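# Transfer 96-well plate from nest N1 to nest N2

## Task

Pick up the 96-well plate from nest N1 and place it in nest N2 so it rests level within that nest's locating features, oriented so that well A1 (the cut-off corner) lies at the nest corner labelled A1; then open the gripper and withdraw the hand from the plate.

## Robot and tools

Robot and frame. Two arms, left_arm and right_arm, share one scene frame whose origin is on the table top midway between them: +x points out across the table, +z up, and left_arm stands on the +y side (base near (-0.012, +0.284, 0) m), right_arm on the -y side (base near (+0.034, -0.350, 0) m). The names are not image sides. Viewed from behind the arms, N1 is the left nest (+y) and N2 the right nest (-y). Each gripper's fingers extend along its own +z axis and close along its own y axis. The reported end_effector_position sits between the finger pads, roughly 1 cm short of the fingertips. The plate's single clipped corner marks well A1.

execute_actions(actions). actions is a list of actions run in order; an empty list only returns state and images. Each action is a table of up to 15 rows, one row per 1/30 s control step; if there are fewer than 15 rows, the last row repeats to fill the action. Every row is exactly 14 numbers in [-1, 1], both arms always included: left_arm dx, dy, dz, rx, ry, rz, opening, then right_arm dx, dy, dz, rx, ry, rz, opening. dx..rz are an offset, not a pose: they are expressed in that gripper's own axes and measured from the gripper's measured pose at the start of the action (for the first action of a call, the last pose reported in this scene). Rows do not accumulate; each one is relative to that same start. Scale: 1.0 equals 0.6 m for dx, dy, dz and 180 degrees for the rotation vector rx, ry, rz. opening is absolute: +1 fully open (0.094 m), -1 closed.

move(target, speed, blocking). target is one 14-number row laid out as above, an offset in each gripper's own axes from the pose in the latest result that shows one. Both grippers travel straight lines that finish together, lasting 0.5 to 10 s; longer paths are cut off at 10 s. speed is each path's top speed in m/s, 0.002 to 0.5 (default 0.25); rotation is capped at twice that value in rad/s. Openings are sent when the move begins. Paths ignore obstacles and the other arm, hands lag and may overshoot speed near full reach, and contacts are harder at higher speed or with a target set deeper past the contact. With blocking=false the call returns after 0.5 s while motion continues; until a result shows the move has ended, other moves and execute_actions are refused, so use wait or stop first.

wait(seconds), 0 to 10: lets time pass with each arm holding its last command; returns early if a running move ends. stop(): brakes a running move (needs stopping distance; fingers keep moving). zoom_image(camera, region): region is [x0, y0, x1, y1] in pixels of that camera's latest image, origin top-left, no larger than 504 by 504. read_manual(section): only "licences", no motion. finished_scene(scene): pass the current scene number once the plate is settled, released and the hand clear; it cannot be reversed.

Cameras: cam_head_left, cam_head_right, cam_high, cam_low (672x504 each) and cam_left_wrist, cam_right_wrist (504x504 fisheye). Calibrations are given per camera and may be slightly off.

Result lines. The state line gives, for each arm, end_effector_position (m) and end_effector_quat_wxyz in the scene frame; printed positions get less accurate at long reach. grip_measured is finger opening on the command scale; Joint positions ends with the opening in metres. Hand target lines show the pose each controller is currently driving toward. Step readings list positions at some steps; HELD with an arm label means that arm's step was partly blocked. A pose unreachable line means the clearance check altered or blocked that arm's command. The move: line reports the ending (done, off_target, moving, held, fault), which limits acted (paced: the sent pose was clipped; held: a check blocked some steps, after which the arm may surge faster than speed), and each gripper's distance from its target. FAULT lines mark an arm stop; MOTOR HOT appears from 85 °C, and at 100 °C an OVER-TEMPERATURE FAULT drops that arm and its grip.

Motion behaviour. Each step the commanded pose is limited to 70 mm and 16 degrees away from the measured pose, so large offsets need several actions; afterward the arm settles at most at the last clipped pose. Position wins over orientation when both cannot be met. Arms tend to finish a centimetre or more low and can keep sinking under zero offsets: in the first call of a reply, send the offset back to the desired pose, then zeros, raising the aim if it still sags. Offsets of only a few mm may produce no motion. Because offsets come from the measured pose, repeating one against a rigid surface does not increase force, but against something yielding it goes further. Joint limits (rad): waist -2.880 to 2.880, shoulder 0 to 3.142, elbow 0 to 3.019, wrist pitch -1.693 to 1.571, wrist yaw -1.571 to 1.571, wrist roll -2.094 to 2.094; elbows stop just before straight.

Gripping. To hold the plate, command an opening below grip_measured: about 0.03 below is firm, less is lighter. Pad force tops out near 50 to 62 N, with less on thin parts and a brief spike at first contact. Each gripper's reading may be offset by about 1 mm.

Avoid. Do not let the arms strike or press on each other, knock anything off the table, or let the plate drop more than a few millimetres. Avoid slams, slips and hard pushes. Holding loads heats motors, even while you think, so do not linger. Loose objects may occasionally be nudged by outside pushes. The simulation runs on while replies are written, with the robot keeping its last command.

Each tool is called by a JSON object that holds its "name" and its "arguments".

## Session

{"name": "execute_actions", "arguments": {"actions": []}}

Scene clock: 0.00 s.
left_arm: end_effector_position=(+0.2277, -0.3491, +0.1637) grip_measured=+1.000 end_effector_quat_wxyz=(+0.737, +0.658, -0.128, -0.084) | right_arm: end_effector_position=(+0.1644, -0.6442, +0.2366) grip_measured=+1.000 end_effector_quat_wxyz=(+0.149, -0.291, +0.737, -0.591)
Joint positions: left_arm=[-0.836  2.027  1.101  1.08   0.855  1.533  0.094] | right_arm=[-1.553  0.469  0.309 -0.123 -0.398 -1.812  0.094]
Joint velocities: left_arm=[ 0.005 -0.005  0.012 -0.002 -0.007 -0.095  0.   ] | right_arm=[-0.015 -0.005 -0.012 -0.017 -0.007  0.037  0.   ]
Motor temperatures (°C, as the motors report them): left_arm=[30 32 32 33 32 31] | right_arm=[30 33 31 32 31 32]
Hand target (left_arm): +0.230, -0.353, +0.176; +0.744, +0.650, -0.135, -0.077
Hand target (right_arm): +0.165, -0.647, +0.253; +0.147, -0.292, +0.728, -0.602
camera_calibration (this result's frames):
cam_left_wrist: T_world_to_cam=[[0.0638547, -0.125488, -0.990038, 0.109607], [0.949865, 0.311903, 0.0217297, -0.105379], [0.306069, -0.94179, 0.139113, -0.302694], [0, 0, 0, 1]] pos_world=[0.185742, -0.238452, 0.152914]
cam_right_wrist: T_world_to_cam=[[0.263445, -0.113299, 0.957998, -0.345078], [-0.964673, -0.0289841, 0.261852, 0.0844062], [-0.00190089, -0.993138, -0.116932, -0.49112], [0, 0, 0, 1]] pos_world=[0.1714, -0.524401, 0.251055]

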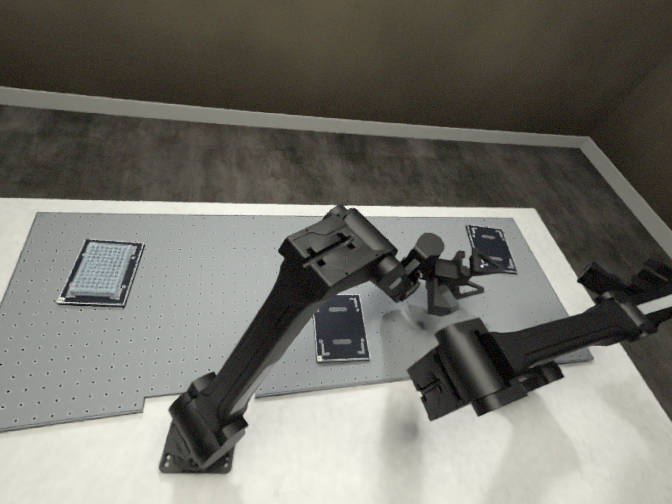

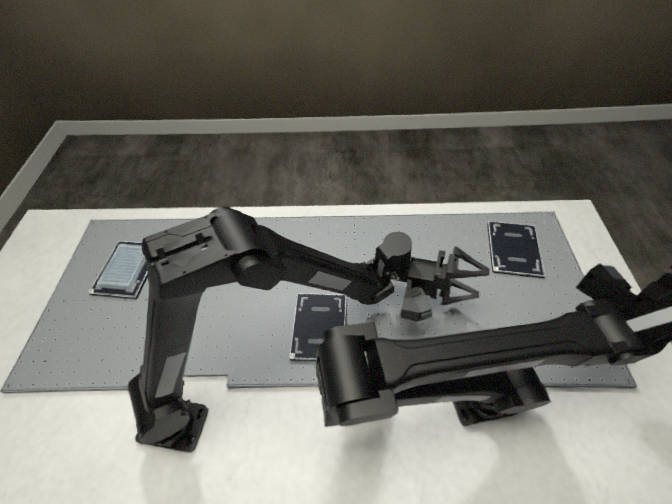

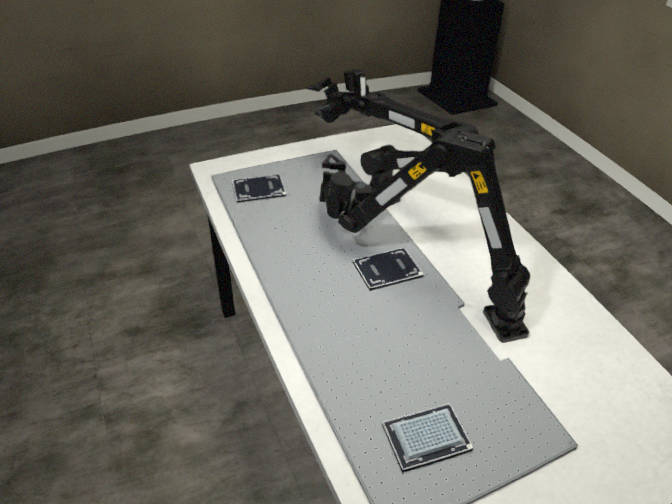

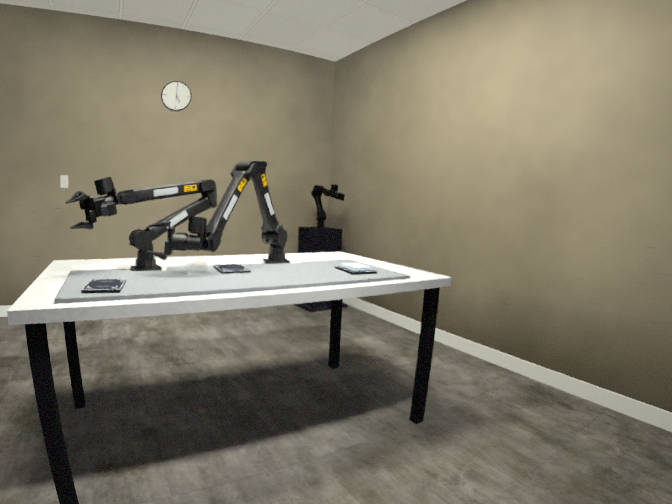

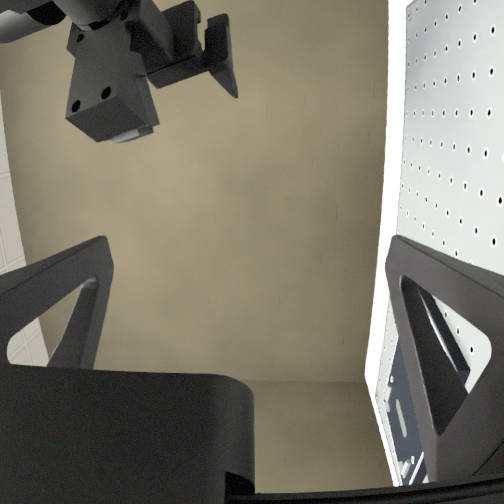

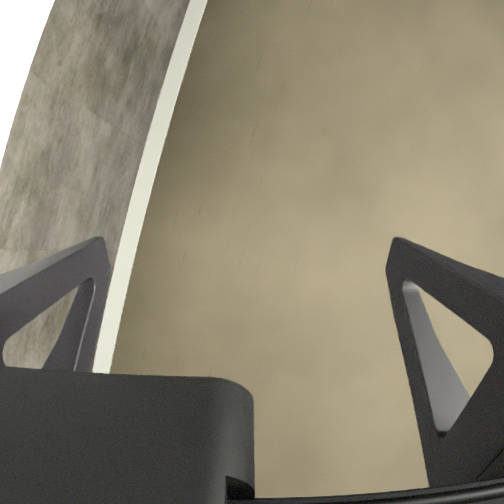

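{"name": "zoom_image", "arguments": {"camera": "cam_head_left", "region": [45, 225, 155, 320]}}

{"name": "zoom_image", "arguments": {"camera": "cam_high", "region": [375, 395, 485, 480]}}

{"name": "zoom_image", "arguments": {"camera": "cam_head_right", "region": [475, 210, 560, 290]}}

{"name": "zoom_image", "arguments": {"camera": "cam_high", "region": [220, 165, 300, 215]}}

Region (45, 225, 155, 320) of cam_head_left's 672x504 image, scaled by 4.582, with more detail than that image has; it fills the top 435 rows of this view, and the rest is white.

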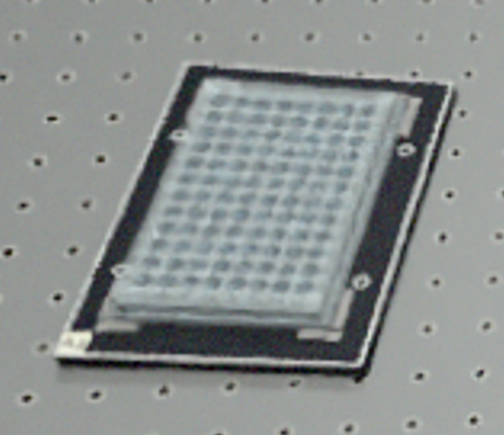

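Region (375, 395, 485, 480) of cam_high's 672x504 image, scaled by 4.582, with more detail than that image has; it fills the top 389 rows of this view, and the rest is white.

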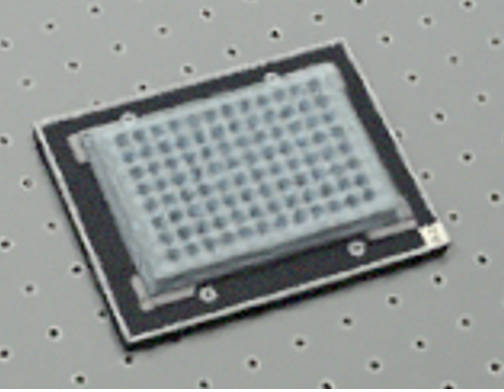

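Region (475, 210, 560, 290) of cam_head_right's 672x504 image, scaled by 5.929, with more detail than that image has; it fills the top 474 rows of this view, and the rest is white.

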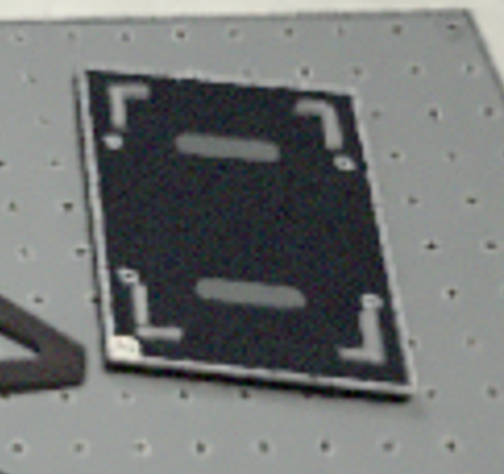

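Region (220, 165, 300, 215) of cam_high's 672x504 image, scaled by 6.300, with more detail than that image has; it fills the top 315 rows of this view, and the rest is white.

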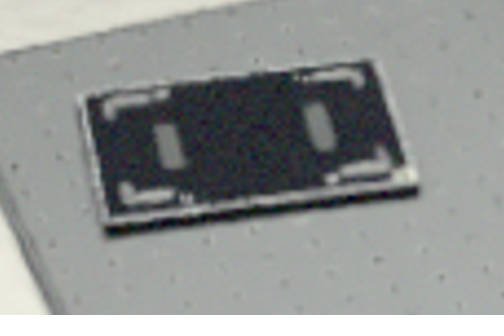

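{"name": "execute_actions", "arguments": {"actions": [[[0.002,0.021,-0.001,0,0.001,-0.001,1,-0.001,-0.027,0,-0.001,0,0.001,1],[0.007,0.022,-0.004,0.001,0.004,-0.003,1,-0.003,-0.027,0.001,-0.003,0.001,0.002,1],[0.013,0.025,-0.008,0.002,0.007,-0.006,1,-0.006,-0.027,0.001,-0.005,0.002,0.003,1],[0.021,0.027,-0.013,0.003,0.011,-0.01,1,-0.009,-0.027,0.002,-0.008,0.003,0.005,1],[0.03,0.03,-0.019,0.005,0.016,-0.014,1,-0.013,-0.027,0.003,-0.011,0.004,0.007,1],[0.04,0.034,-0.025,0.006,0.022,-0.018,1,-0.018,-0.027,0.004,-0.015,0.005,0.009,1],[0.051,0.038,-0.033,0.008,0.028,-0.024,1,-0.023,-0.027,0.006,-0.019,0.006,0.012,1],[0.064,0.042,-0.04,0.01,0.034,-0.029,1,-0.028,-0.027,0.007,-0.024,0.008,0.014,1],[0.077,0.047,-0.049,0.012,0.041,-0.035,1,-0.034,-0.027,0.008,-0.029,0.01,0.017,1],[0.09,0.052,-0.057,0.015,0.049,-0.041,1,-0.04,-0.027,0.01,-0.034,0.011,0.02,1],[0.106,0.057,-0.067,0.017,0.057,-0.049,1,-0.047,-0.027,0.012,-0.04,0.013,0.024,1],[0.122,0.063,-0.077,0.02,0.066,-0.056,1,-0.054,-0.027,0.013,-0.046,0.015,0.027,1],[0.138,0.069,-0.088,0.022,0.074,-0.063,1,-0.062,-0.027,0.015,-0.052,0.017,0.031,1],[0.156,0.075,-0.099,0.025,0.084,-0.071,1,-0.069,-0.027,0.017,-0.058,0.02,0.035,1],[0.174,0.081,-0.11,0.028,0.094,-0.08,1,-0.078,-0.027,0.019,-0.065,0.022,0.039,1]],[[0.098,0.038,-0.089,0.004,0.057,-0.043,1,-0.038,-0.019,0.001,-0.031,0.01,0.019,1],[0.118,0.046,-0.109,0.005,0.07,-0.052,1,-0.046,-0.019,0.002,-0.038,0.013,0.023,1],[0.137,0.054,-0.131,0.006,0.082,-0.062,1,-0.054,-0.018,0.004,-0.045,0.015,0.027,1],[0.156,0.062,-0.152,0.007,0.095,-0.071,1,-0.063,-0.018,0.006,-0.052,0.017,0.031,1],[0.174,0.07,-0.174,0.008,0.107,-0.081,1,-0.071,-0.018,0.007,-0.059,0.02,0.035,1],[0.192,0.078,-0.197,0.008,0.12,-0.09,1,-0.079,-0.017,0.009,-0.066,0.022,0.039,1],[0.209,0.086,-0.22,0.009,0.133,-0.099,1,-0.087,-0.017,0.01,-0.073,0.024,0.044,1],[0.226,0.094,-0.243,0.01,0.145,-0.109,1,-0.096,-0.017,0.012,-0.08,0.027,0.048,1],[0.242,0.102,-0.267,0.011,0.158,-0.118,1,-0.104,-0.017,0.014,-0.087,0.029,0.052,1],[0.258,0.11,-0.291,0.012,0.17,-0.128,1,-0.112,-0.016,0.015,-0.094,0.031,0.056,1],[0.273,0.118,-0.315,0.013,0.183,-0.137,1,-0.121,-0.016,0.017,-0.101,0.034,0.06,1],[0.287,0.125,-0.34,0.014,0.196,-0.147,1,-0.129,-0.016,0.019,-0.108,0.036,0.064,1],[0.301,0.133,-0.366,0.015,0.208,-0.156,1,-0.137,-0.016,0.02,-0.115,0.038,0.068,1],[0.314,0.141,-0.392,0.016,0.221,-0.166,1,-0.146,-0.015,0.022,-0.122,0.04,0.073,1],[0.327,0.149,-0.418,0.017,0.233,-0.175,1,-0.154,-0.015,0.024,-0.129,0.043,0.077,1]],[[0.125,0.011,-0.084,0.001,0.064,-0.061,1,-0.04,-0.009,-0.009,-0.033,0.011,0.02,1],[0.151,0.013,-0.105,0.001,0.078,-0.074,1,-0.049,-0.008,-0.008,-0.041,0.014,0.024,1],[0.175,0.014,-0.126,0.002,0.092,-0.088,1,-0.058,-0.006,-0.007,-0.048,0.016,0.029,1],[0.199,0.014,-0.149,0.002,0.107,-0.101,1,-0.066,-0.005,-0.006,-0.056,0.019,0.033,1],[0.223,0.014,-0.171,0.002,0.121,-0.114,1,-0.075,-0.003,-0.005,-0.063,0.021,0.038,1],[0.246,0.014,-0.195,0.002,0.135,-0.128,1,-0.084,-0.001,-0.003,-0.07,0.023,0.042,1],[0.268,0.014,-0.22,0.002,0.149,-0.141,1,-0.093,0,-0.002,-0.078,0.026,0.046,1],[0.289,0.013,-0.245,0.003,0.163,-0.155,1,-0.102,0.002,-0.001,-0.085,0.028,0.051,1],[0.31,0.012,-0.271,0.003,0.178,-0.168,1,-0.111,0.003,0,-0.092,0.031,0.055,1],[0.329,0.01,-0.298,0.003,0.192,-0.182,1,-0.119,0.005,0.001,-0.1,0.033,0.06,1],[0.349,0.009,-0.325,0.003,0.206,-0.195,1,-0.128,0.006,0.002,-0.107,0.036,0.064,1],[0.367,0.006,-0.354,0.004,0.22,-0.208,1,-0.137,0.008,0.003,-0.115,0.038,0.068,1],[0.385,0.004,-0.383,0.004,0.234,-0.222,1,-0.146,0.009,0.004,-0.122,0.041,0.073,1],[0.401,0,-0.413,0.004,0.249,-0.235,1,-0.155,0.011,0.005,-0.129,0.043,0.077,1],[0.418,-0.003,-0.444,0.004,0.263,-0.249,1,-0.164,0.012,0.007,-0.137,0.046,0.082,1]],[[0.163,0.034,-0.072,0.002,0.066,-0.077,1,-0.04,0.004,-0.014,-0.035,0.012,0.021,1],[0.199,0.038,-0.09,0.002,0.081,-0.095,1,-0.049,0.007,-0.013,-0.043,0.014,0.025,1],[0.233,0.041,-0.11,0.003,0.096,-0.113,1,-0.058,0.011,-0.012,-0.051,0.017,0.03,1],[0.266,0.044,-0.13,0.003,0.112,-0.131,1,-0.068,0.014,-0.011,-0.059,0.02,0.035,1],[0.298,0.044,-0.151,0.003,0.127,-0.149,1,-0.077,0.017,-0.01,-0.067,0.022,0.04,1],[0.329,0.044,-0.174,0.004,0.142,-0.167,1,-0.086,0.02,-0.009,-0.075,0.025,0.045,1],[0.358,0.042,-0.196,0.004,0.158,-0.185,1,-0.095,0.024,-0.008,-0.083,0.028,0.05,1],[0.387,0.04,-0.22,0.005,0.173,-0.203,1,-0.105,0.027,-0.007,-0.091,0.03,0.054,1],[0.411,0.036,-0.242,0.005,0.187,-0.219,1,-0.113,0.03,-0.006,-0.098,0.033,0.059,1],[0.431,0.033,-0.261,0.005,0.198,-0.232,1,-0.12,0.032,-0.005,-0.104,0.035,0.062,1],[0.448,0.028,-0.277,0.005,0.208,-0.244,1,-0.126,0.034,-0.005,-0.11,0.037,0.065,1],[0.462,0.025,-0.292,0.006,0.217,-0.254,1,-0.131,0.036,-0.004,-0.114,0.038,0.068,1],[0.474,0.021,-0.303,0.006,0.224,-0.262,1,-0.135,0.038,-0.004,-0.118,0.039,0.07,1],[0.481,0.019,-0.313,0.006,0.229,-0.268,1,-0.138,0.039,-0.004,-0.12,0.04,0.072,1],[0.487,0.017,-0.319,0.006,0.232,-0.272,1,-0.141,0.04,-0.003,-0.122,0.041,0.073,1]]]}}

Scene clock: 21.50 s.
left_arm: end_effector_position=(+0.3499, +0.4996, +0.1063) grip_measured=+1.000 end_effector_quat_wxyz=(+0.067, +0.086, +0.993, +0.052) | right_arm: end_effector_position=(+0.3815, -0.5062, +0.1347) grip_measured=+1.000 end_effector_quat_wxyz=(-0.091, -0.022, +0.996, +0.002)
Joint positions: left_arm=[ 0.715  1.43   0.979 -0.95  -0.007  0.71   0.094] | right_arm=[-0.584  1.507  1.143 -1.375  0.07  -0.428  0.094]
Joint velocities: left_arm=[ 0.767 -0.034  0.002 -0.672 -0.125 -0.168  0.   ] | right_arm=[ 0.015  0.23   0.227 -0.203 -0.168  0.3    0.   ]
Motor temperatures (°C, as the motors report them): left_arm=[30 34 35 33 32 31] | right_arm=[30 33 37 32 31 32]
Hand target (left_arm): +0.353, +0.508, +0.132; +0.072, +0.065, +0.994, +0.057
Hand target (right_arm): +0.397, -0.506, +0.146; -0.085, +0.002, +0.996, +0.000
Off the commanded pose (left_arm): 0.025 m, 2 deg.
Off the commanded pose (right_arm): 0.019 m, 3 deg.
Step readings (end_effector_position; steps 1 to 15: 1st action; 16 to 30: 2nd action; 31 to 45: 3rd action; 46 to 60: 4th action):
0: left_arm (+0.2277, -0.3491, +0.1637) | right_arm (+0.1644, -0.6442, +0.2366)
1: left_arm (+0.2277, -0.3492, +0.1635) | right_arm (+0.1634, -0.6445, +0.2351)
2: left_arm (+0.2281, -0.3493, +0.1634) | right_arm (+0.1625, -0.6448, +0.2332)
4: left_arm (+0.2295, -0.3497, +0.1636) | right_arm (+0.1625, -0.6440, +0.2276)
8: left_arm (+0.2421, -0.3474, +0.1682) | right_arm (+0.1689, -0.6392, +0.2162)
15: left_arm (+0.3109, -0.3221, +0.1876) | right_arm (+0.1905, -0.6268, +0.2164)
16: left_arm (+0.3276, -0.3142, +0.1902) | right_arm (+0.1908, -0.6262, +0.2160)
17: left_arm (+0.3433, -0.3039, +0.1931) | right_arm (+0.1936, -0.6235, +0.2142)
19: left_arm (+0.3747, -0.2775, +0.1967) | right_arm (+0.2056, -0.6150, +0.2078)
23: left_arm (+0.4401, -0.2163, +0.2072) | right_arm (+0.2275, -0.6021, +0.1938)
30: left_arm (+0.5133, -0.1074, +0.2222) | right_arm (+0.2572, -0.5905, +0.1880)
31: left_arm (+0.5232, -0.0885, +0.2212) | right_arm (+0.2605, -0.5884, +0.1873)
32: left_arm (+0.5315, -0.0685, +0.2205) | right_arm (+0.2643, -0.5849, +0.1855)
34: left_arm (+0.5442, -0.0253, +0.2126) | right_arm (+0.2748, -0.5764, +0.1797)
38: left_arm (+0.5617, +0.0681, +0.1878) | right_arm (+0.2923, -0.5634, +0.1669)
45: left_arm (+0.5495, +0.2163, +0.1522) | right_arm (+0.3221, -0.5485, +0.1598)
46: left_arm (+0.5436, +0.2391, +0.1472) | right_arm (+0.3269, -0.5441, +0.1587)
47: left_arm (+0.5362, +0.2620, +0.1423) | right_arm (+0.3311, -0.5395, +0.1575)
49: left_arm (+0.5170, +0.3068, +0.1333) | right_arm (+0.3399, -0.5319, +0.1537)
53: left_arm (+0.4642, +0.3922, +0.1186) | right_arm (+0.3578, -0.5186, +0.1441)
60: end_effector_position above
camera_calibration (this result's frames):
cam_left_wrist: T_world_to_cam=[[-0.18329, -0.975936, -0.118124, 0.570214], [-0.875797, 0.107529, 0.47055, 0.208241], [-0.446525, 0.1897, -0.874431, 0.273009], [0, 0, 0, 1]] pos_world=[0.408797, 0.482311, 0.208096]
cam_right_wrist: T_world_to_cam=[[0.0638963, -0.997955, -0.00186013, -0.531453], [-0.686232, -0.0452907, 0.725971, 0.147517], [-0.724571, -0.0451104, -0.687722, 0.466924], [0, 0, 0, 1]] pos_world=[0.473508, -0.502622, 0.213033]

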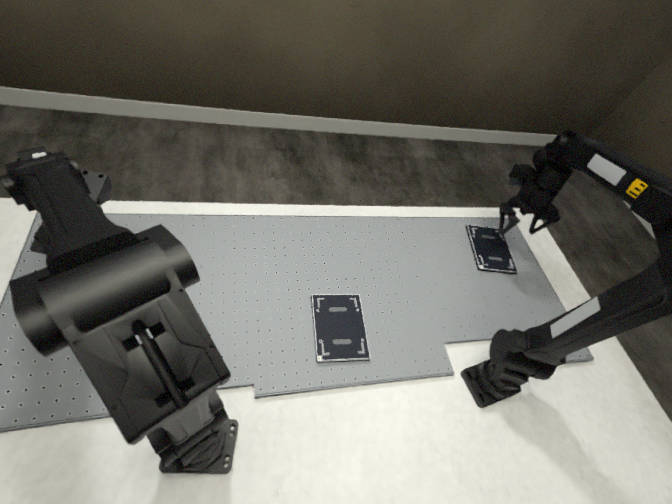

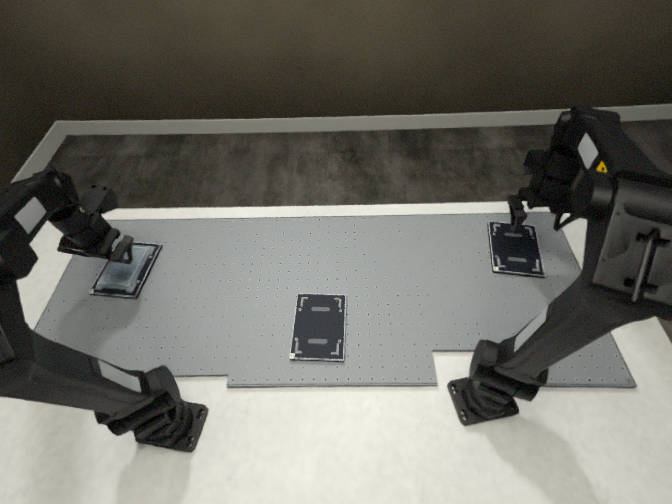

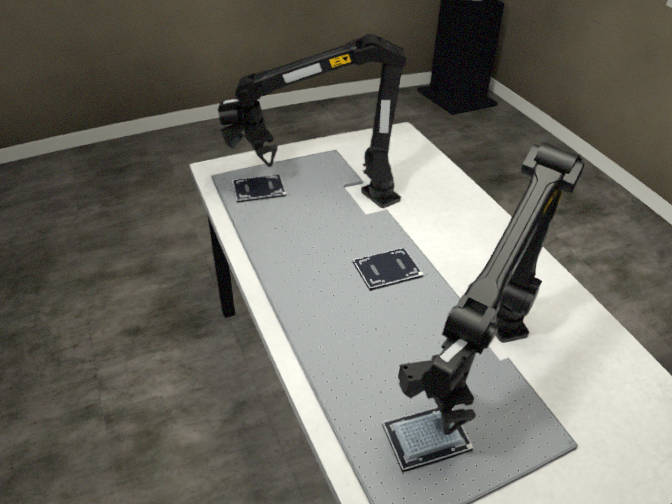

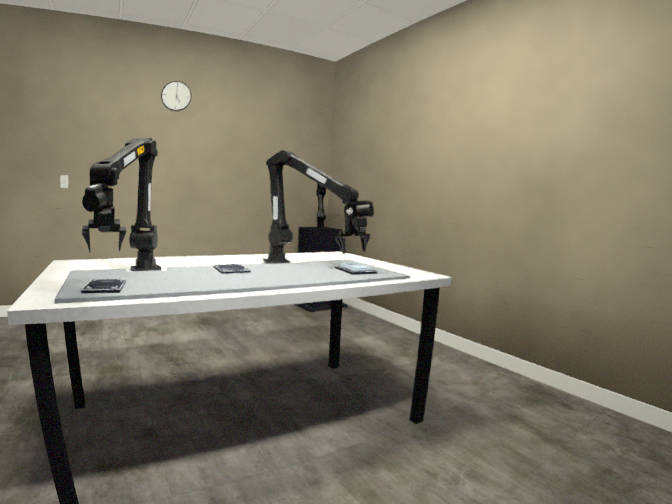

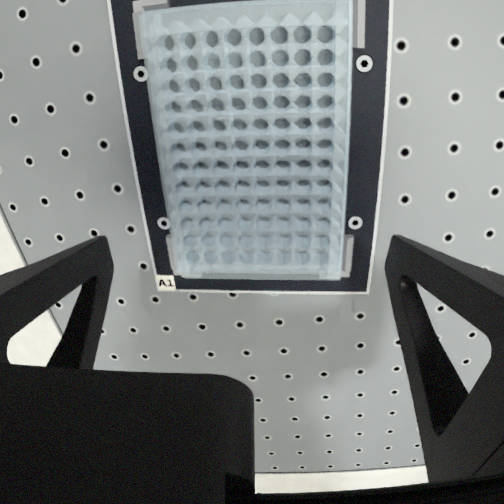

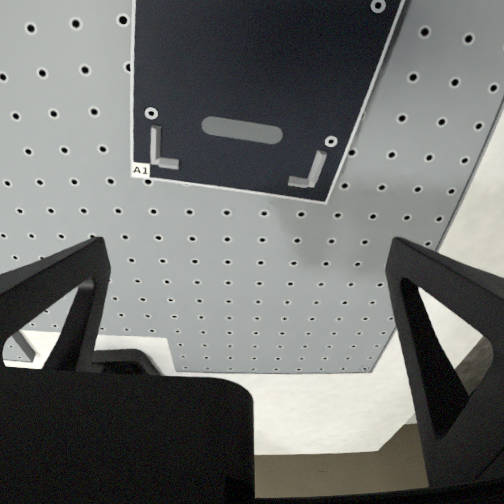

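{"name": "execute_actions", "arguments": {"actions": []}}

Scene clock: 22.77 s.
left_arm: end_effector_position=(+0.3365, +0.5022, +0.1053) grip_measured=+1.000 end_effector_quat_wxyz=(+0.049, +0.065, +0.996, +0.042) | right_arm: end_effector_position=(+0.3823, -0.5052, +0.1344) grip_measured=+1.000 end_effector_quat_wxyz=(-0.098, +0.003, +0.995, +0.004)
Joint positions: left_arm=[ 0.735  1.429  0.979 -0.992 -0.011  0.688  0.094] | right_arm=[-0.582  1.519  1.153 -1.39   0.065 -0.376  0.094]
Joint velocities: left_arm=[-0.005  0.005  0.012  0.007  0.007 -0.007  0.   ] | right_arm=[-0.005  0.005 -0.007 -0.002 -0.007  0.022  0.   ]
Motor temperatures (°C, as the motors report them): left_arm=[30 34 36 33 32 31] | right_arm=[30 33 37 32 31 32]
Hand target (left_arm): +0.353, +0.508, +0.132; +0.072, +0.065, +0.994, +0.057
Hand target (right_arm): +0.397, -0.506, +0.146; -0.085, +0.002, +0.996, +0.000
Off the commanded pose (left_arm): 0.032 m, 3 deg.
Off the commanded pose (right_arm): 0.019 m, 1 deg.
camera_calibration (this result's frames):
cam_left_wrist: T_world_to_cam=[[-0.145436, -0.98502, -0.092649, 0.559275], [-0.862877, 0.0804702, 0.498966, 0.202996], [-0.484036, 0.152512, -0.861655, 0.295576], [0, 0, 0, 1]] pos_world=[0.399569, 0.489483, 0.205213]
cam_right_wrist: T_world_to_cam=[[0.0129176, -0.999913, -0.0027877, -0.511882], [-0.677924, -0.0108072, 0.735052, 0.161339], [-0.735018, -0.00760526, -0.678004, 0.488975], [0, 0, 0, 1]] pos_world=[0.475393, -0.506375, 0.211507]

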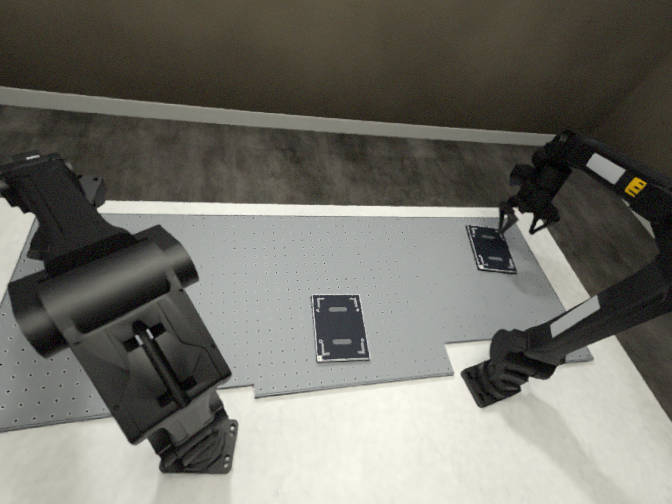

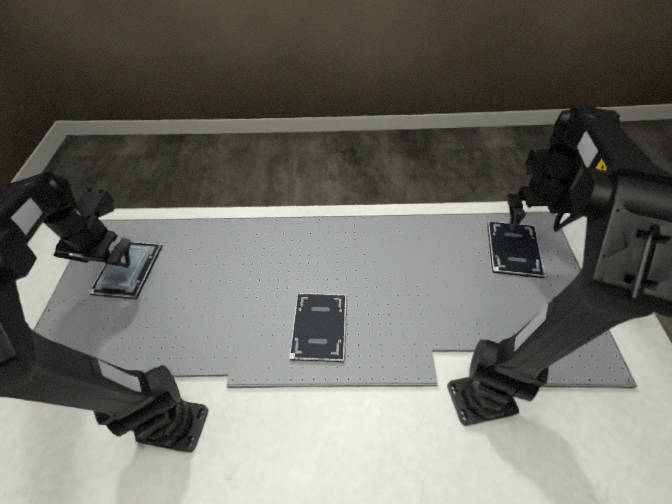

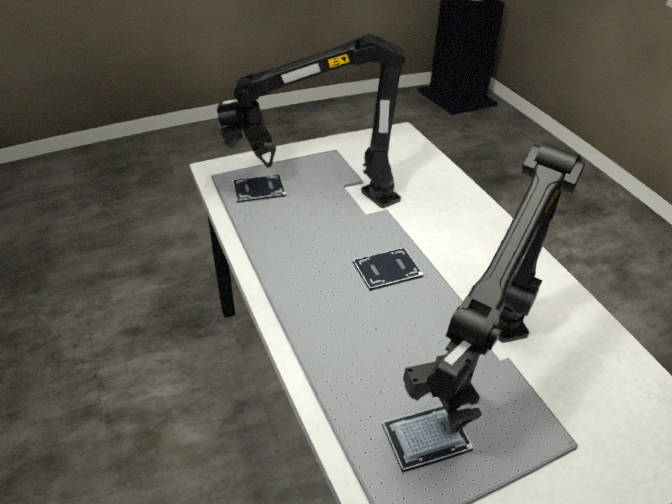

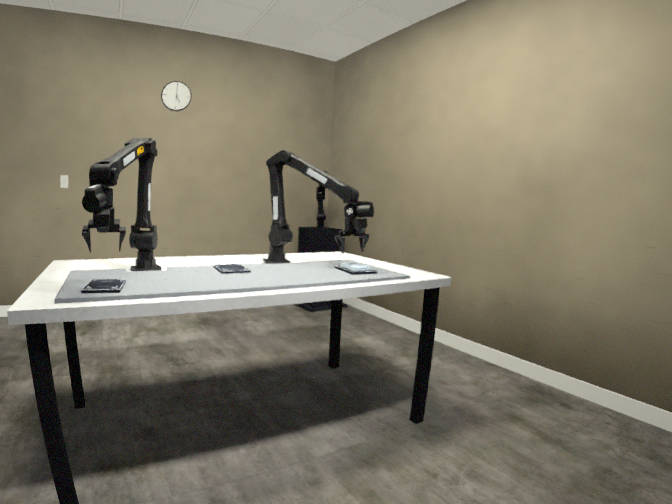

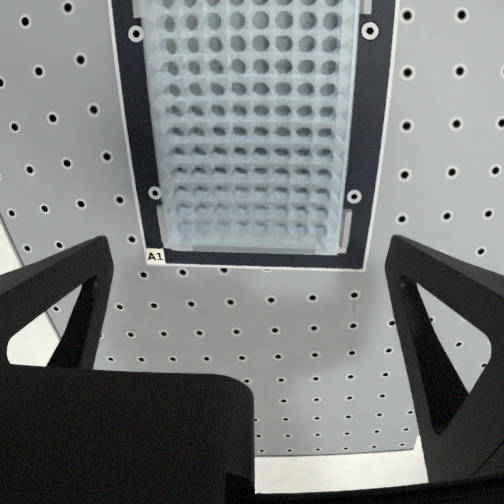

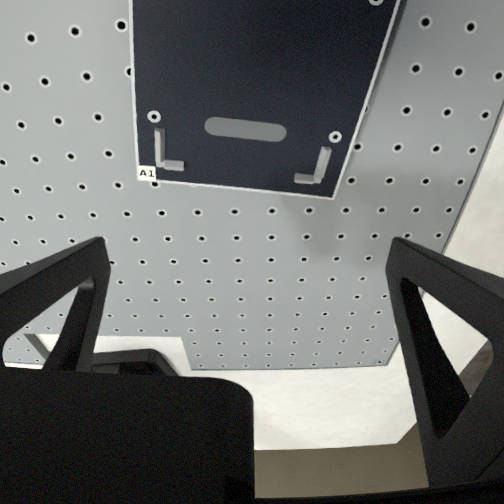

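{"name": "zoom_image", "arguments": {"camera": "cam_left_wrist", "region": [130, 170, 260, 280]}}

{"name": "zoom_image", "arguments": {"camera": "cam_left_wrist", "region": [250, 170, 380, 280]}}

{"name": "zoom_image", "arguments": {"camera": "cam_left_wrist", "region": [100, 0, 400, 100]}}

Region (130, 170, 260, 280) of cam_left_wrist's 504x504 image, scaled by 3.877, with more detail than that image has; it fills the top 426 rows of this view, and the rest is white.

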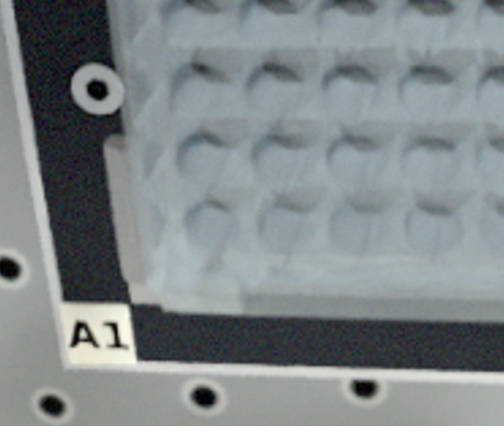

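Region (250, 170, 380, 280) of cam_left_wrist's 504x504 image, scaled by 3.877, with more detail than that image has; it fills the top 426 rows of this view, and the rest is white.

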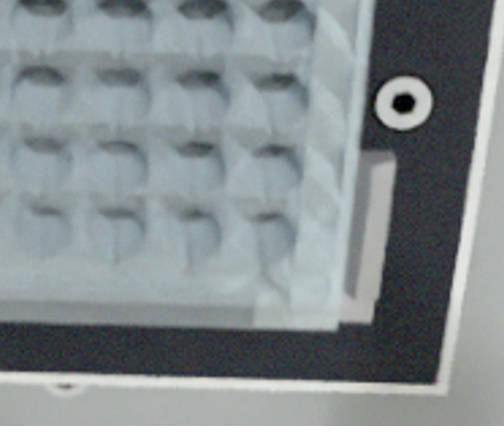

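Region (100, 0, 400, 100) of cam_left_wrist's 504x504 image, scaled by 1.680, with more detail than that image has.

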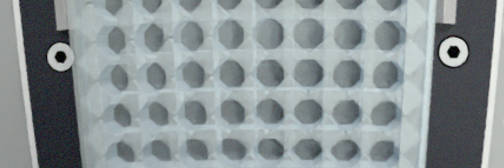

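{"name": "execute_actions", "arguments": {"actions": [[
[-0.0312,0.017,-0.0379,-0.0093,-0.0131,-0.0002,1,-0.021,-0.0015,-0.022,0,-0.0098,0.0016,1],
[-0.0333,0.017,-0.0332,-0.0077,-0.0119,-0.0005,1,-0.0226,-0.0023,-0.0187,-0.0001,-0.0129,0.0042,1],
[-0.0362,0.017,-0.0266,-0.0055,-0.0102,-0.0009,1,-0.025,-0.0035,-0.014,-0.0001,-0.0171,0.0079,1],
[-0.040,0.017,-0.0181,-0.0026,-0.0081,-0.0014,1,-0.0279,-0.005,-0.008,-0.0002,-0.0226,0.0126,1],
[-0.0441,0.017,-0.0087,0.0006,-0.0057,-0.002,1,-0.0312,-0.0066,-0.0013,-0.0003,-0.0287,0.0179,1],
[-0.0483,0.017,0.0007,0.0038,-0.0033,-0.0026,1,-0.0345,-0.0083,0.0053,-0.0004,-0.0348,0.0231,1],
[-0.0524,0.017,0.0102,0.007,-0.0009,-0.0032,1,-0.0378,-0.0099,0.012,-0.0005,-0.0408,0.0284,1],
[-0.0566,0.017,0.0196,0.0102,0.0015,-0.0038,1,-0.0411,-0.0116,0.0187,-0.0006,-0.0469,0.0336,1],
[-0.0607,0.017,0.029,0.0135,0.0039,-0.0044,1,-0.0444,-0.0132,0.0254,-0.0007,-0.053,0.0389,1],
[-0.0644,0.017,0.0375,0.0163,0.006,-0.0049,1,-0.0474,-0.0147,0.0314,-0.0007,-0.0585,0.0436,1],
[-0.0674,0.017,0.0441,0.0186,0.0077,-0.0053,1,-0.0497,-0.0159,0.036,-0.0008,-0.0627,0.0473,1],
[-0.0694,0.017,0.0488,0.0202,0.0089,-0.0056,1,-0.0514,-0.0167,0.0394,-0.0009,-0.0658,0.0499,1],
[-0.0711,0.017,0.0526,0.0215,0.0099,-0.0058,1,-0.0527,-0.0173,0.042,-0.0009,-0.0682,0.052,1],
[-0.0715,0.017,0.0535,0.0218,0.0101,-0.0059,1,-0.053,-0.0175,0.0427,-0.0009,-0.0688,0.0525,1]
]]}}

{"name": "wait", "arguments": {"seconds": 0.4}}

Scene clock: 34.27 s.
left_arm: end_effector_position=(+0.3627, +0.5032, +0.0604) grip_measured=+1.000 end_effector_quat_wxyz=(+0.016, +0.059, +0.998, -0.001) | right_arm: end_effector_position=(+0.4048, -0.5101, +0.0987) grip_measured=+1.000 end_effector_quat_wxyz=(-0.010, +0.063, +0.998, +0.002)
Joint positions: left_arm=[ 0.718  1.605  1.052 -0.992  0.019  0.657  0.094] | right_arm=[-0.599  1.509  1.053 -1.135  0.003 -0.279  0.094]
Joint velocities: left_arm=[-0.015  0.298 -0.012  0.007 -0.081 -0.037  0.   ] | right_arm=[-0.063 -0.005 -0.168  0.217  0.066  0.154  0.   ]
Motor temperatures (°C, as the motors report them): left_arm=[30 34 39 33 32 31] | right_arm=[30 34 38 32 31 32]
Hand target (left_arm): +0.382, +0.509, +0.077; +0.032, +0.057, +0.998, +0.008
Hand target (right_arm): +0.408, -0.516, +0.103; +0.010, +0.084, +0.996, -0.003
Off the commanded pose (left_arm): 0.028 m, 2 deg.
Off the commanded pose (right_arm): 0.008 m, 4 deg.
Step readings (end_effector_position):
0: left_arm (+0.3365, +0.5022, +0.1053) | right_arm (+0.3823, -0.5052, +0.1344)
1: left_arm (+0.3365, +0.5022, +0.1053) | right_arm (+0.3826, -0.5046, +0.1344)
2: left_arm (+0.3365, +0.5021, +0.1053) | right_arm (+0.3829, -0.5038, +0.1343)
4: left_arm (+0.3375, +0.5020, +0.1054) | right_arm (+0.3862, -0.5034, +0.1337)
8: left_arm (+0.3484, +0.5040, +0.0995) | right_arm (+0.4035, -0.5064, +0.1267)
15: end_effector_position above
camera_calibration (this result's frames):
cam_left_wrist: T_world_to_cam=[[-0.138003, -0.990431, -0.00153332, 0.554402], [-0.826487, 0.114306, 0.551229, 0.214573], [-0.545779, 0.0773382, -0.834353, 0.327991], [0, 0, 0, 1]] pos_world=[0.432861, 0.499203, 0.156231]
cam_right_wrist: T_world_to_cam=[[-0.106654, -0.994278, 0.00609034, -0.4667], [-0.791212, 0.0885779, 0.605093, 0.312169], [-0.60217, 0.0597168, -0.796131, 0.473458], [0, 0, 0, 1]] pos_world=[0.482318, -0.519954, 0.190886]

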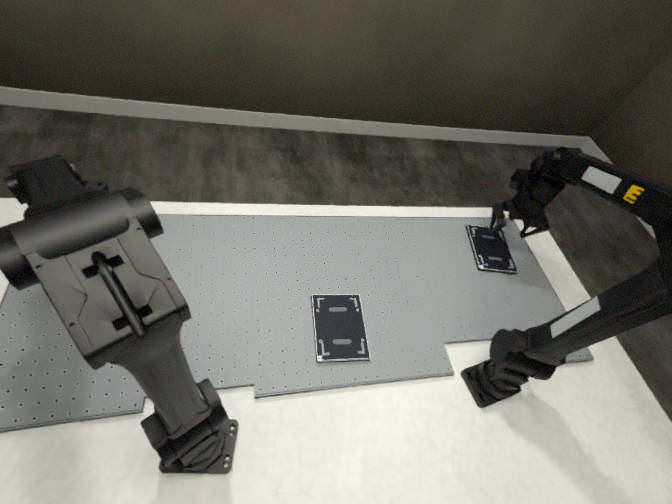

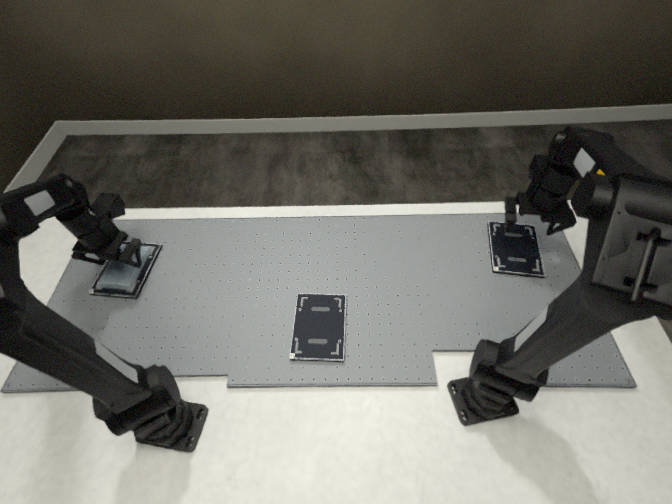

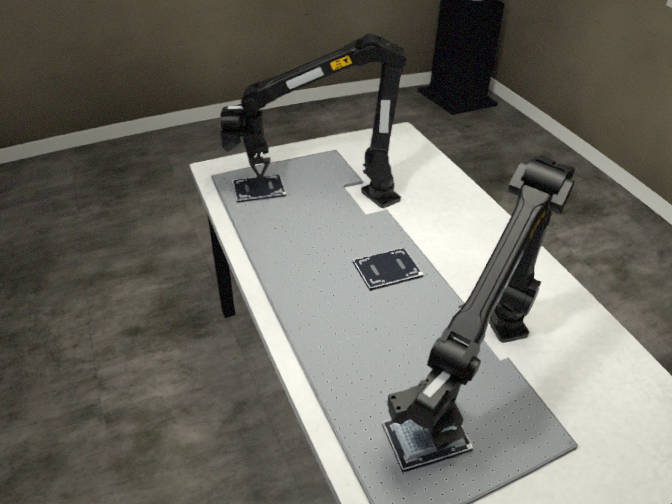

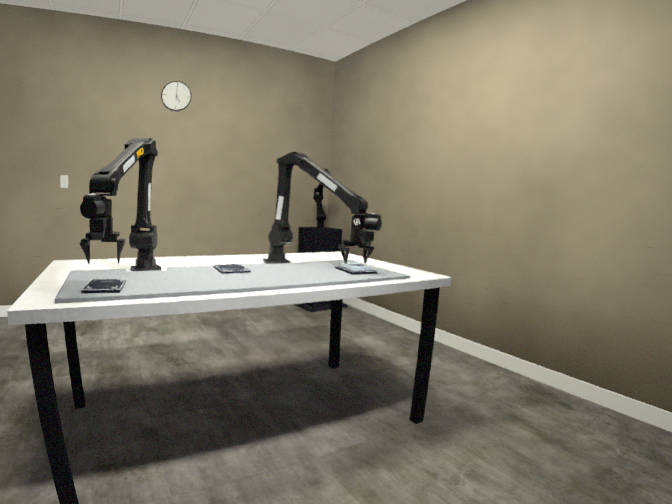

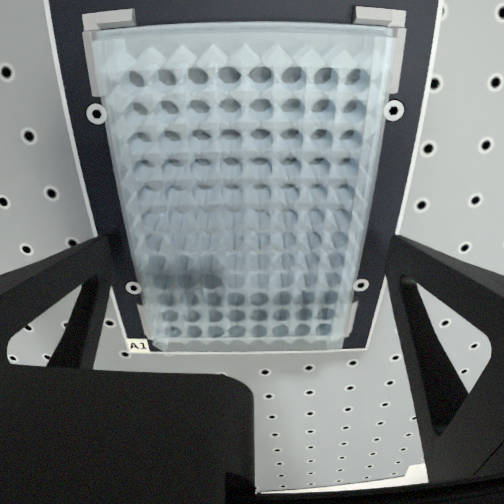

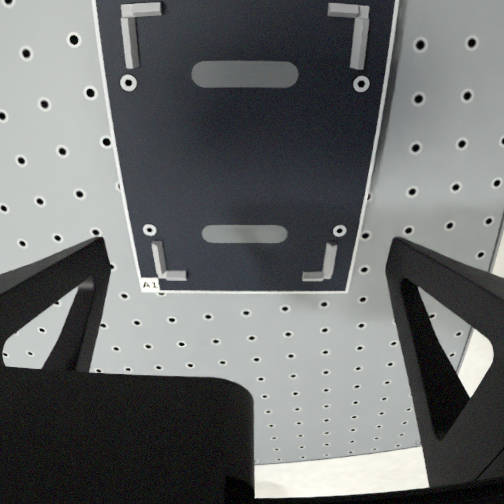

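Scene clock: 34.67 s.
left_arm: end_effector_position=(+0.3634, +0.5031, +0.0560) grip_measured=+1.000 end_effector_quat_wxyz=(+0.012, +0.057, +0.998, -0.004) | right_arm: end_effector_position=(+0.4060, -0.5120, +0.0978) grip_measured=+1.000 end_effector_quat_wxyz=(-0.003, +0.076, +0.997, -0.000)
Joint positions: left_arm=[ 0.717  1.618  1.056 -0.992  0.02   0.651  0.094] | right_arm=[-0.602  1.506  1.048 -1.118  0.003 -0.256  0.094]
Joint velocities: left_arm=[-0.005 -0.024 -0.002 -0.022  0.007 -0.11   0.   ] | right_arm=[ 0.005 -0.015 -0.007  0.002 -0.022  0.037  0.   ]
Motor temperatures (°C, as the motors report them): left_arm=[30 34 39 33 32 31] | right_arm=[30 34 37 32 31 32]
Hand target (left_arm): +0.382, +0.509, +0.077; +0.032, +0.057, +0.998, +0.008
Hand target (right_arm): +0.408, -0.516, +0.103; +0.010, +0.084, +0.996, -0.003
Off the commanded pose (left_arm): 0.031 m, 3 deg.
Off the commanded pose (right_arm): 0.007 m, 2 deg.
wait: 0.40 s; at rest by 0.33 s
camera_calibration (this result's frames):
cam_left_wrist: T_world_to_cam=[[-0.132706, -0.991142, 0.00512947, 0.552502], [-0.82246, 0.113006, 0.557485, 0.216403], [-0.553127, 0.0697631, -0.830171, 0.330968], [0, 0, 0, 1]] pos_world=[0.43437, 0.500063, 0.151285]
cam_right_wrist: T_world_to_cam=[[-0.132508, -0.991133, 0.00980237, -0.456753], [-0.79602, 0.112305, 0.594761, 0.32886], [-0.590588, 0.0710077, -0.803843, 0.47542], [0, 0, 0, 1]] pos_world=[0.482033, -0.523394, 0.191047]

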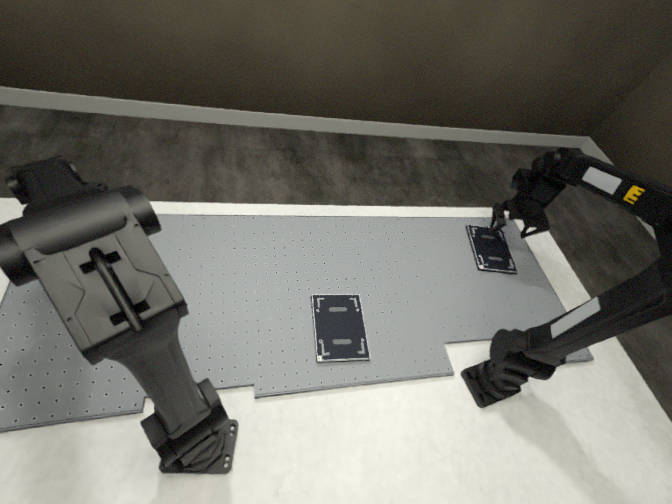

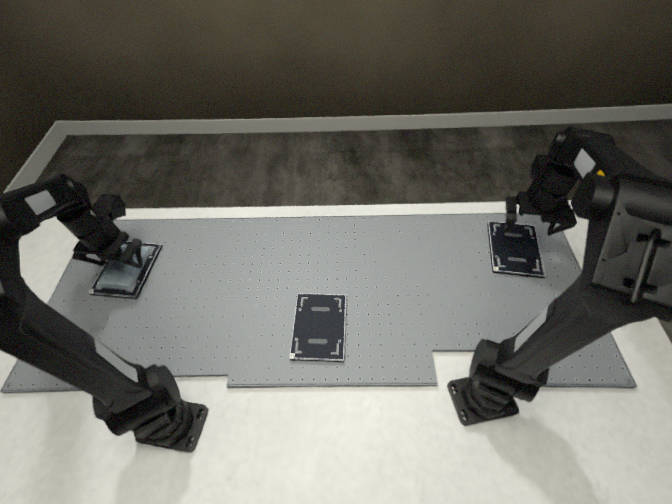

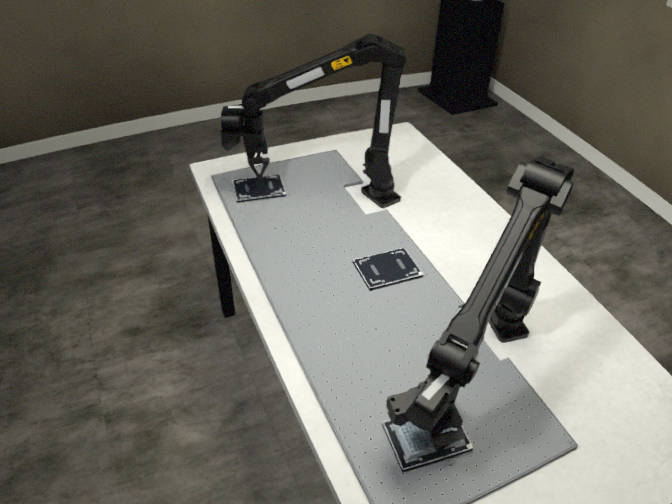

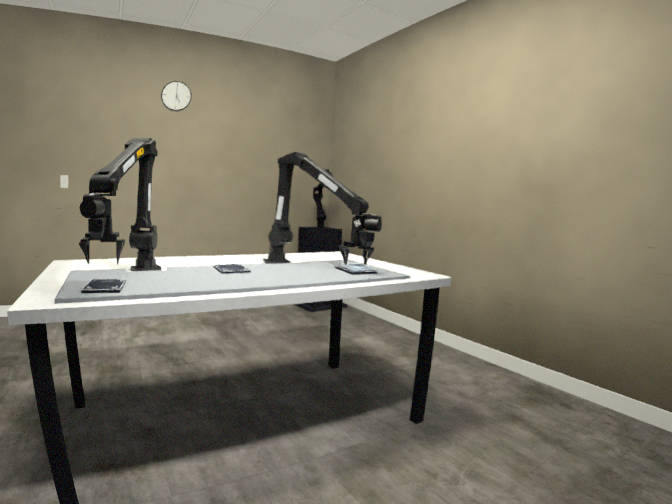

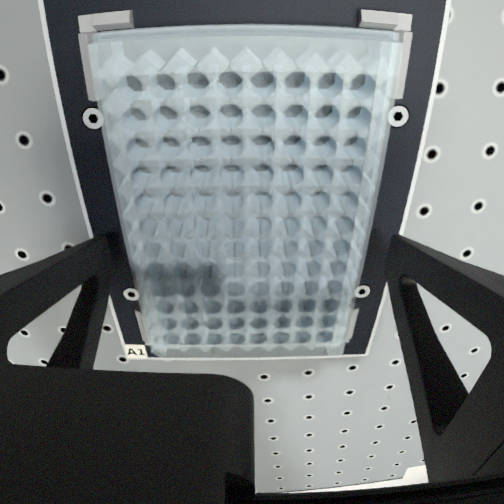

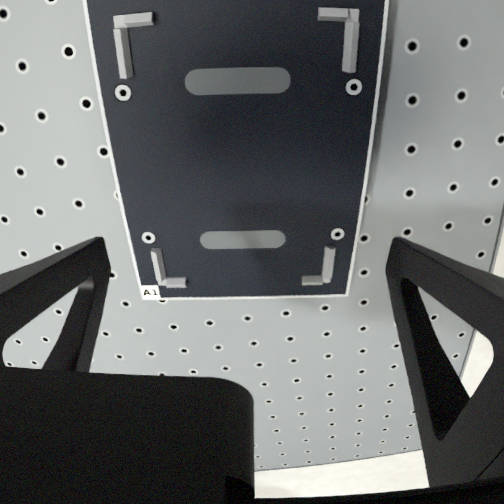

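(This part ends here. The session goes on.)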